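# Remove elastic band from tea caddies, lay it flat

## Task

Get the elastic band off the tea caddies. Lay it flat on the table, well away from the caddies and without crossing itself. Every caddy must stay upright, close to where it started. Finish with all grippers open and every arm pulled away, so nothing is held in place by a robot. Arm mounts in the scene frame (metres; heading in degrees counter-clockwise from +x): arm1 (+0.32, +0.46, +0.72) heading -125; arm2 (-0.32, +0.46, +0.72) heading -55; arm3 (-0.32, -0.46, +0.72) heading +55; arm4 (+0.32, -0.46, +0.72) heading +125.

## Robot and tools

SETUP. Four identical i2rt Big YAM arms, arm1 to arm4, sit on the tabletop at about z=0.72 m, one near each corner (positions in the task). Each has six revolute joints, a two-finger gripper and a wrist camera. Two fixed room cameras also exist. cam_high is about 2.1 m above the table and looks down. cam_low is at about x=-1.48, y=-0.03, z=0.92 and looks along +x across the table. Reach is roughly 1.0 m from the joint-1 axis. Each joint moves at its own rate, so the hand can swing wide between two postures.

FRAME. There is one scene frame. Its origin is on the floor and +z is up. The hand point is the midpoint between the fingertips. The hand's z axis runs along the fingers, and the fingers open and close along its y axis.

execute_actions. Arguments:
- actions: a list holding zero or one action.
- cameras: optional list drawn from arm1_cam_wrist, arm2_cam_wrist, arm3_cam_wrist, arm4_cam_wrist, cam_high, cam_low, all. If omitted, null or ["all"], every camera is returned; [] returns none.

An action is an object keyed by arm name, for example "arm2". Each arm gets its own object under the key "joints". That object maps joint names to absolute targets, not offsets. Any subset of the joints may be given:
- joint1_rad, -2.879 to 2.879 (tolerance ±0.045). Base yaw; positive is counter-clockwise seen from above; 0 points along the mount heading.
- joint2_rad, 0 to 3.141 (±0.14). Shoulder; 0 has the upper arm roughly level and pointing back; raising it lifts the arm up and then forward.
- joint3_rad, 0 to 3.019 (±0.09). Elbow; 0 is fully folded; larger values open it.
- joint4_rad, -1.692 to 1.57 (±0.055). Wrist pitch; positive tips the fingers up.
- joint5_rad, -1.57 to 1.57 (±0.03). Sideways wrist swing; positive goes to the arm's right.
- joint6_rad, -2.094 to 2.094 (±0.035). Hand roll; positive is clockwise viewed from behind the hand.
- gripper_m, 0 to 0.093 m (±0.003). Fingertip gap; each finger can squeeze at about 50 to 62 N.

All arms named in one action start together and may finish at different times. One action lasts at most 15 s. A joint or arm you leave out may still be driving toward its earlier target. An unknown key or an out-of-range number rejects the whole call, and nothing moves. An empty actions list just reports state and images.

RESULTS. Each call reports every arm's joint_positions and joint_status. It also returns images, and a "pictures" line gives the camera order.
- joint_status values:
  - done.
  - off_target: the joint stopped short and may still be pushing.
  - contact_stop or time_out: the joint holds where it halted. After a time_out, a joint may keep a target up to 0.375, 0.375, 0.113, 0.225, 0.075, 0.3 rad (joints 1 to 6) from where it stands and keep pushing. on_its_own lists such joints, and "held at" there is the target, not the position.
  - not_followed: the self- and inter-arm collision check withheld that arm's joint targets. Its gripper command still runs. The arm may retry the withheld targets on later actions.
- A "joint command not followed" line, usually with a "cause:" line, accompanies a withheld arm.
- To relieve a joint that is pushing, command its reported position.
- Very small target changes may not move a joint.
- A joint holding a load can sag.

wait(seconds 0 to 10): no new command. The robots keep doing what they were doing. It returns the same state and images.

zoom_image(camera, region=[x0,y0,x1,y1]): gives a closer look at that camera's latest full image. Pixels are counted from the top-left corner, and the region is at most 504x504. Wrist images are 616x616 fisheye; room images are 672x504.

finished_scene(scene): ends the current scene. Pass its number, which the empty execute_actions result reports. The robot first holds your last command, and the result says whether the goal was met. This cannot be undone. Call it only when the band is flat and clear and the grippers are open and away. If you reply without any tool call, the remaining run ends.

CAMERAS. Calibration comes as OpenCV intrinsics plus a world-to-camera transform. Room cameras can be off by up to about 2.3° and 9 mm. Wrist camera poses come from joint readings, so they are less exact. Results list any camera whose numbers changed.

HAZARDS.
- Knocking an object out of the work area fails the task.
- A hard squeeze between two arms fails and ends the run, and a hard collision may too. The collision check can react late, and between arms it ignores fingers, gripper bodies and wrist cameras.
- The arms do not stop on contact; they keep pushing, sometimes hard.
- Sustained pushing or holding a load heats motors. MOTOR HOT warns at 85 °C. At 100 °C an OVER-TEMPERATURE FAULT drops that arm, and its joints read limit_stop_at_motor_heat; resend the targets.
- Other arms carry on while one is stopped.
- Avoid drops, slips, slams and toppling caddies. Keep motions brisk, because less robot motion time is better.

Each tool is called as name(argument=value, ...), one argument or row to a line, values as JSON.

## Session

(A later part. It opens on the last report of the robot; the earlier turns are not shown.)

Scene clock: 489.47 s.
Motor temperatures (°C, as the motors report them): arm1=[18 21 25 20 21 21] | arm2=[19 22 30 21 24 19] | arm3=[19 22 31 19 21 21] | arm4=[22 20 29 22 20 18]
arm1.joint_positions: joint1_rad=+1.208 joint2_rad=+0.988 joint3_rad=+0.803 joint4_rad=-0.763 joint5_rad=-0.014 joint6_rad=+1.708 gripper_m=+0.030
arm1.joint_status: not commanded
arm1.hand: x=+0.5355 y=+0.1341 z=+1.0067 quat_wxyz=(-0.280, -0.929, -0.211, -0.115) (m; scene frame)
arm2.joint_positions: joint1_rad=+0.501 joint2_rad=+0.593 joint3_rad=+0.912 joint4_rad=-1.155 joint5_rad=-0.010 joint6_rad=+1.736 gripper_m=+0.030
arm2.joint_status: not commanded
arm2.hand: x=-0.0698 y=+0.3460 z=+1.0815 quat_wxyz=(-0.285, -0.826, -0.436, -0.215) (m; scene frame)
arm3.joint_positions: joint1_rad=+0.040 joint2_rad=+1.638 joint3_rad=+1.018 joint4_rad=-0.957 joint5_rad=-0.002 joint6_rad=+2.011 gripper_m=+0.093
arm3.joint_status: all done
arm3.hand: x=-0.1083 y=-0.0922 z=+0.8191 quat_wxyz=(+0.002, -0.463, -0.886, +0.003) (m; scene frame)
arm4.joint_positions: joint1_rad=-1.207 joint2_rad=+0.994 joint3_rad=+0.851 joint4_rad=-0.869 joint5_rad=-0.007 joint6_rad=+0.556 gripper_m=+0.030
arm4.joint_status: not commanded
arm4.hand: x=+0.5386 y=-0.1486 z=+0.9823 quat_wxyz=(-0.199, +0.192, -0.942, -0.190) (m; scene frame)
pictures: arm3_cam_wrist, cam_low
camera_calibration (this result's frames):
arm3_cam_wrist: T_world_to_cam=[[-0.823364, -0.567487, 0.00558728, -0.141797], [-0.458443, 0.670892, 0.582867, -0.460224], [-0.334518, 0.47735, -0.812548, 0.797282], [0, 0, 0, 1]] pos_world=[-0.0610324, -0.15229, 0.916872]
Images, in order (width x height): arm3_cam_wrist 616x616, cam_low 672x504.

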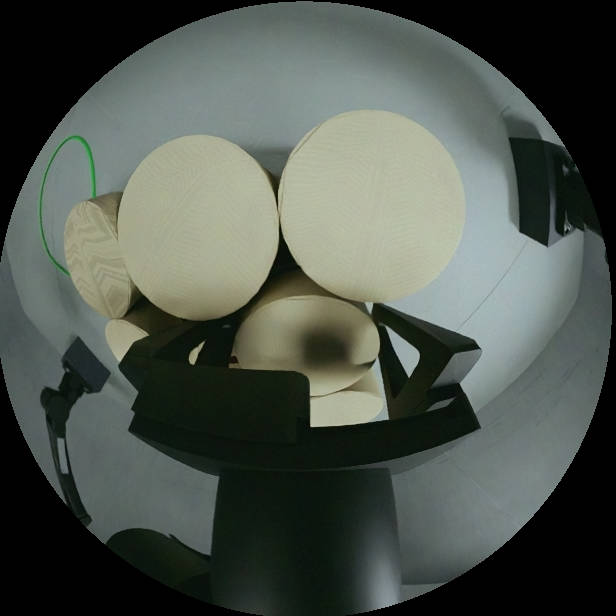

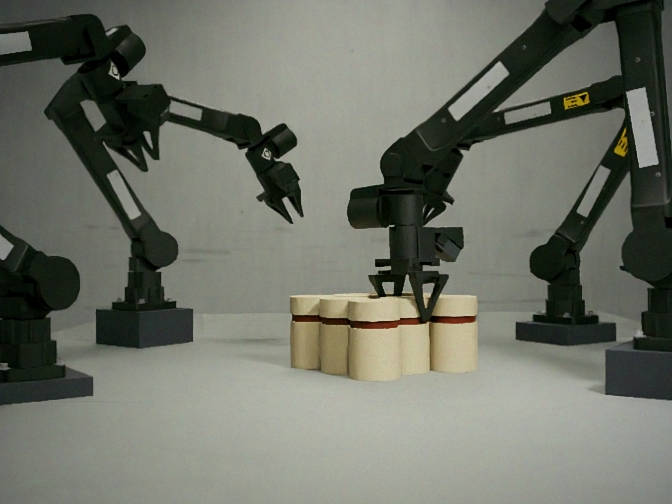

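execute_actions(
  actions=[
    {"arm3":{"joints":{"gripper_m":0.078}}},
  ],
  cameras=[],
)

execute_actions(
  actions=[
    {"arm3":{"joints":{"joint1_rad":0.122,"joint2_rad":1.58,"joint3_rad":0.949}}},
  ],
  cameras=["arm3_cam_wrist","cam_low"],
)

Scene clock: 495.90 s.
Motor temperatures (°C, as the motors report them): arm1=[18 21 25 20 21 21] | arm2=[19 21 30 21 24 19] | arm3=[19 22 30 19 21 21] | arm4=[22 20 29 22 20 18]
arm1.joint_positions: joint1_rad=+1.208 joint2_rad=+0.988 joint3_rad=+0.803 joint4_rad=-0.763 joint5_rad=-0.014 joint6_rad=+1.708 gripper_m=+0.030
arm1.joint_status: not commanded
arm1.hand: x=+0.5355 y=+0.1341 z=+1.0067 quat_wxyz=(-0.280, -0.929, -0.211, -0.115) (m; scene frame)
arm2.joint_positions: joint1_rad=+0.501 joint2_rad=+0.593 joint3_rad=+0.912 joint4_rad=-1.155 joint5_rad=-0.010 joint6_rad=+1.736 gripper_m=+0.030
arm2.joint_status: not commanded
arm2.hand: x=-0.0698 y=+0.3460 z=+1.0815 quat_wxyz=(-0.285, -0.826, -0.436, -0.215) (m; scene frame)
arm3.joint_positions: joint1_rad=+0.040 joint2_rad=+1.638 joint3_rad=+1.018 joint4_rad=-0.956 joint5_rad=-0.002 joint6_rad=+2.011 gripper_m=+0.080
arm3.joint_status: all done
arm3.hand: x=-0.1083 y=-0.0922 z=+0.8191 quat_wxyz=(+0.002, -0.463, -0.886, +0.003) (m; scene frame)
arm4.joint_positions: joint1_rad=-1.207 joint2_rad=+0.994 joint3_rad=+0.851 joint4_rad=-0.869 joint5_rad=-0.007 joint6_rad=+0.556 gripper_m=+0.030
arm4.joint_status: not commanded
arm4.hand: x=+0.5386 y=-0.1486 z=+0.9823 quat_wxyz=(-0.199, +0.192, -0.942, -0.190) (m; scene frame)
pictures: none
No camera images: the call's "cameras" was empty. Leave "cameras" out to get every camera's image.

Scene clock: 496.70 s.
Motor temperatures (°C, as the motors report them): arm1=[18 21 25 20 21 21] | arm2=[19 21 30 21 24 19] | arm3=[19 22 30 19 21 21] | arm4=[22 20 29 22 20 18]
arm1.joint_positions: joint1_rad=+1.208 joint2_rad=+0.988 joint3_rad=+0.803 joint4_rad=-0.763 joint5_rad=-0.014 joint6_rad=+1.708 gripper_m=+0.030
arm1.joint_status: not commanded
arm1.hand: x=+0.5355 y=+0.1341 z=+1.0067 quat_wxyz=(-0.280, -0.929, -0.211, -0.115) (m; scene frame)
arm2.joint_positions: joint1_rad=+0.501 joint2_rad=+0.593 joint3_rad=+0.912 joint4_rad=-1.155 joint5_rad=-0.010 joint6_rad=+1.736 gripper_m=+0.030
arm2.joint_status: not commanded
arm2.hand: x=-0.0698 y=+0.3460 z=+1.0815 quat_wxyz=(-0.285, -0.826, -0.436, -0.215) (m; scene frame)
arm3.joint_positions: joint1_rad=+0.117 joint2_rad=+1.587 joint3_rad=+0.952 joint4_rad=-0.944 joint5_rad=+0.005 joint6_rad=+2.013 gripper_m=+0.080
arm3.joint_status: all done
arm3.hand: x=-0.1459 y=-0.0984 z=+0.8188 quat_wxyz=(-0.002, -0.430, -0.903, +0.004) (m; scene frame)
arm4.joint_positions: joint1_rad=-1.207 joint2_rad=+0.994 joint3_rad=+0.851 joint4_rad=-0.869 joint5_rad=-0.007 joint6_rad=+0.556 gripper_m=+0.030
arm4.joint_status: not commanded
arm4.hand: x=+0.5386 y=-0.1486 z=+0.9823 quat_wxyz=(-0.199, +0.192, -0.942, -0.190) (m; scene frame)
pictures: arm3_cam_wrist, cam_low
camera_calibration (this result's frames):
arm3_cam_wrist: T_world_to_cam=[[-0.778908, -0.627123, 0.00424654, -0.174545], [-0.510233, 0.637635, 0.577133, -0.47933], [-0.364642, 0.447367, -0.816639, 0.783383], [0, 0, 0, 1]] pos_world=[-0.0948706, -0.154284, 0.91712]
Images, in order (width x height): arm3_cam_wrist 616x616, cam_low 672x504.

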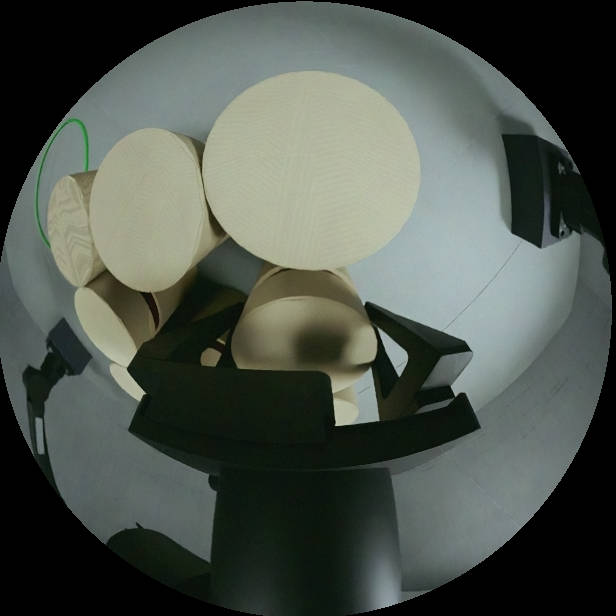

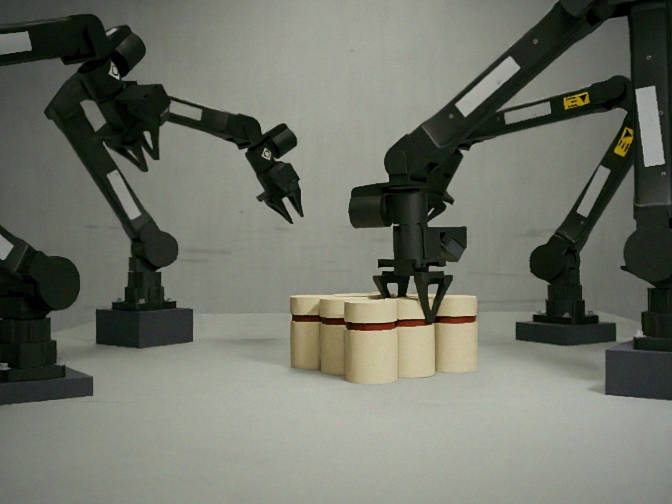

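execute_actions(
  actions=[
    {"arm3":{"joints":{"gripper_m":0.093}}},
  ],
  cameras=[],
)

execute_actions(
  actions=[
    {"arm3":{"joints":{"joint2_rad":1.49,"joint3_rad":1.05,"joint4_rad":-1.1}}},
  ],
  cameras=[],
)

execute_actions(
  actions=[
    {"arm3":{"joints":{"joint1_rad":0.5,"joint2_rad":0.7,"joint3_rad":0.9}}},
  ],
  cameras=["cam_high","cam_low"],
)

zoom_image(
  camera="cam_high",
  region=[250, 190, 410, 340],
)

Scene clock: 503.23 s.
Motor temperatures (°C, as the motors report them): arm1=[18 21 25 20 21 21] | arm2=[19 21 30 21 23 19] | arm3=[19 22 30 19 21 21] | arm4=[22 20 29 22 20 18]
arm1.joint_positions: joint1_rad=+1.208 joint2_rad=+0.988 joint3_rad=+0.803 joint4_rad=-0.763 joint5_rad=-0.014 joint6_rad=+1.708 gripper_m=+0.030
arm1.joint_status: not commanded
arm1.hand: x=+0.5355 y=+0.1341 z=+1.0067 quat_wxyz=(-0.280, -0.929, -0.211, -0.115) (m; scene frame)
arm2.joint_positions: joint1_rad=+0.501 joint2_rad=+0.593 joint3_rad=+0.912 joint4_rad=-1.155 joint5_rad=-0.010 joint6_rad=+1.736 gripper_m=+0.030
arm2.joint_status: not commanded
arm2.hand: x=-0.0698 y=+0.3460 z=+1.0815 quat_wxyz=(-0.285, -0.826, -0.436, -0.215) (m; scene frame)
arm3.joint_positions: joint1_rad=+0.117 joint2_rad=+1.587 joint3_rad=+0.952 joint4_rad=-0.944 joint5_rad=+0.002 joint6_rad=+2.013 gripper_m=+0.093
arm3.joint_status: all done
arm3.hand: x=-0.1464 y=-0.0982 z=+0.8188 quat_wxyz=(-0.001, -0.430, -0.903, +0.004) (m; scene frame)
arm4.joint_positions: joint1_rad=-1.207 joint2_rad=+0.994 joint3_rad=+0.851 joint4_rad=-0.869 joint5_rad=-0.007 joint6_rad=+0.556 gripper_m=+0.030
arm4.joint_status: not commanded
arm4.hand: x=+0.5386 y=-0.1486 z=+0.9823 quat_wxyz=(-0.199, +0.192, -0.942, -0.190) (m; scene frame)
pictures: none
No camera images: the call's "cameras" was empty. Leave "cameras" out to get every camera's image.

Scene clock: 504.23 s.
Motor temperatures (°C, as the motors report them): arm1=[18 21 25 20 21 21] | arm2=[19 21 30 21 23 19] | arm3=[19 22 30 19 21 21] | arm4=[22 20 29 22 20 18]
arm1.joint_positions: joint1_rad=+1.208 joint2_rad=+0.988 joint3_rad=+0.803 joint4_rad=-0.763 joint5_rad=-0.014 joint6_rad=+1.708 gripper_m=+0.030
arm1.joint_status: not commanded
arm1.hand: x=+0.5355 y=+0.1341 z=+1.0067 quat_wxyz=(-0.280, -0.929, -0.211, -0.115) (m; scene frame)
arm2.joint_positions: joint1_rad=+0.501 joint2_rad=+0.593 joint3_rad=+0.912 joint4_rad=-1.155 joint5_rad=-0.010 joint6_rad=+1.736 gripper_m=+0.030
arm2.joint_status: not commanded
arm2.hand: x=-0.0698 y=+0.3460 z=+1.0815 quat_wxyz=(-0.285, -0.826, -0.436, -0.215) (m; scene frame)
arm3.joint_positions: joint1_rad=+0.117 joint2_rad=+1.485 joint3_rad=+1.026 joint4_rad=-1.088 joint5_rad=+0.002 joint6_rad=+2.013 gripper_m=+0.093
arm3.joint_status: all done
arm3.hand: x=-0.1447 y=-0.0947 z=+0.8819 quat_wxyz=(+0.000, -0.430, -0.903, -0.012) (m; scene frame)
arm4.joint_positions: joint1_rad=-1.207 joint2_rad=+0.994 joint3_rad=+0.851 joint4_rad=-0.869 joint5_rad=-0.007 joint6_rad=+0.556 gripper_m=+0.030
arm4.joint_status: not commanded
arm4.hand: x=+0.5386 y=-0.1486 z=+0.9823 quat_wxyz=(-0.199, +0.192, -0.942, -0.190) (m; scene frame)
pictures: none
No camera images: the call's "cameras" was empty. Leave "cameras" out to get every camera's image.

Scene clock: 505.67 s.
Motor temperatures (°C, as the motors report them): arm1=[18 21 25 20 21 21] | arm2=[19 21 30 21 23 19] | arm3=[19 22 30 19 21 21] | arm4=[22 20 29 22 20 18]
arm1.joint_positions: joint1_rad=+1.208 joint2_rad=+0.988 joint3_rad=+0.803 joint4_rad=-0.763 joint5_rad=-0.014 joint6_rad=+1.708 gripper_m=+0.030
arm1.joint_status: not commanded
arm1.hand: x=+0.5355 y=+0.1341 z=+1.0067 quat_wxyz=(-0.280, -0.929, -0.211, -0.115) (m; scene frame)
arm2.joint_positions: joint1_rad=+0.501 joint2_rad=+0.593 joint3_rad=+0.912 joint4_rad=-1.155 joint5_rad=-0.010 joint6_rad=+1.736 gripper_m=+0.030
arm2.joint_status: not commanded
arm2.hand: x=-0.0698 y=+0.3460 z=+1.0815 quat_wxyz=(-0.285, -0.826, -0.436, -0.215) (m; scene frame)
arm3.joint_positions: joint1_rad=+0.494 joint2_rad=+0.698 joint3_rad=+0.891 joint4_rad=-1.091 joint5_rad=-0.001 joint6_rad=+2.013 gripper_m=+0.093
arm3.joint_status: all done
arm3.hand: x=-0.2988 y=-0.1575 z=+1.0899 quat_wxyz=(+0.062, -0.238, -0.913, -0.324) (m; scene frame)
arm4.joint_positions: joint1_rad=-1.207 joint2_rad=+0.994 joint3_rad=+0.851 joint4_rad=-0.869 joint5_rad=-0.007 joint6_rad=+0.556 gripper_m=+0.030
arm4.joint_status: not commanded
arm4.hand: x=+0.5386 y=-0.1486 z=+0.9823 quat_wxyz=(-0.199, +0.192, -0.942, -0.190) (m; scene frame)
pictures: cam_high, cam_low
Images, in order (width x height): cam_high 672x504, cam_low 672x504.

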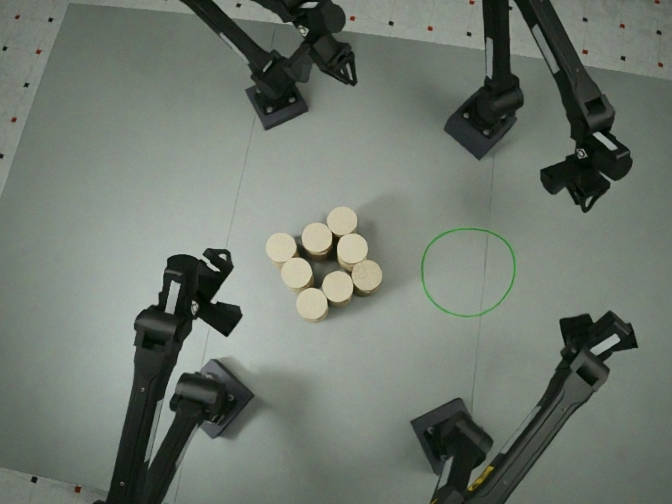

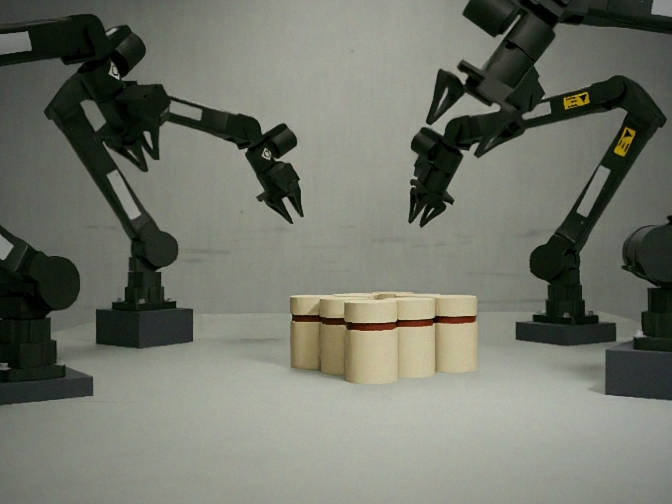

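Region (250, 190, 410, 340) of cam_high's 672x504 image, scaled by 3.150, with more detail than that image has; it fills the top 472 rows of this view, and the rest is white.

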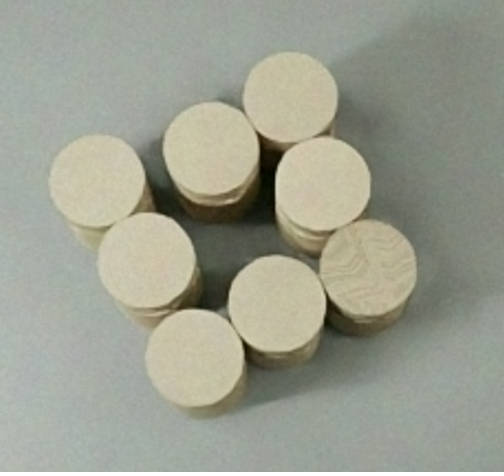

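All within about 1.3 cm of the start positions.

finished_scene(
  scene=1,
)

The scene is finished: the task was done.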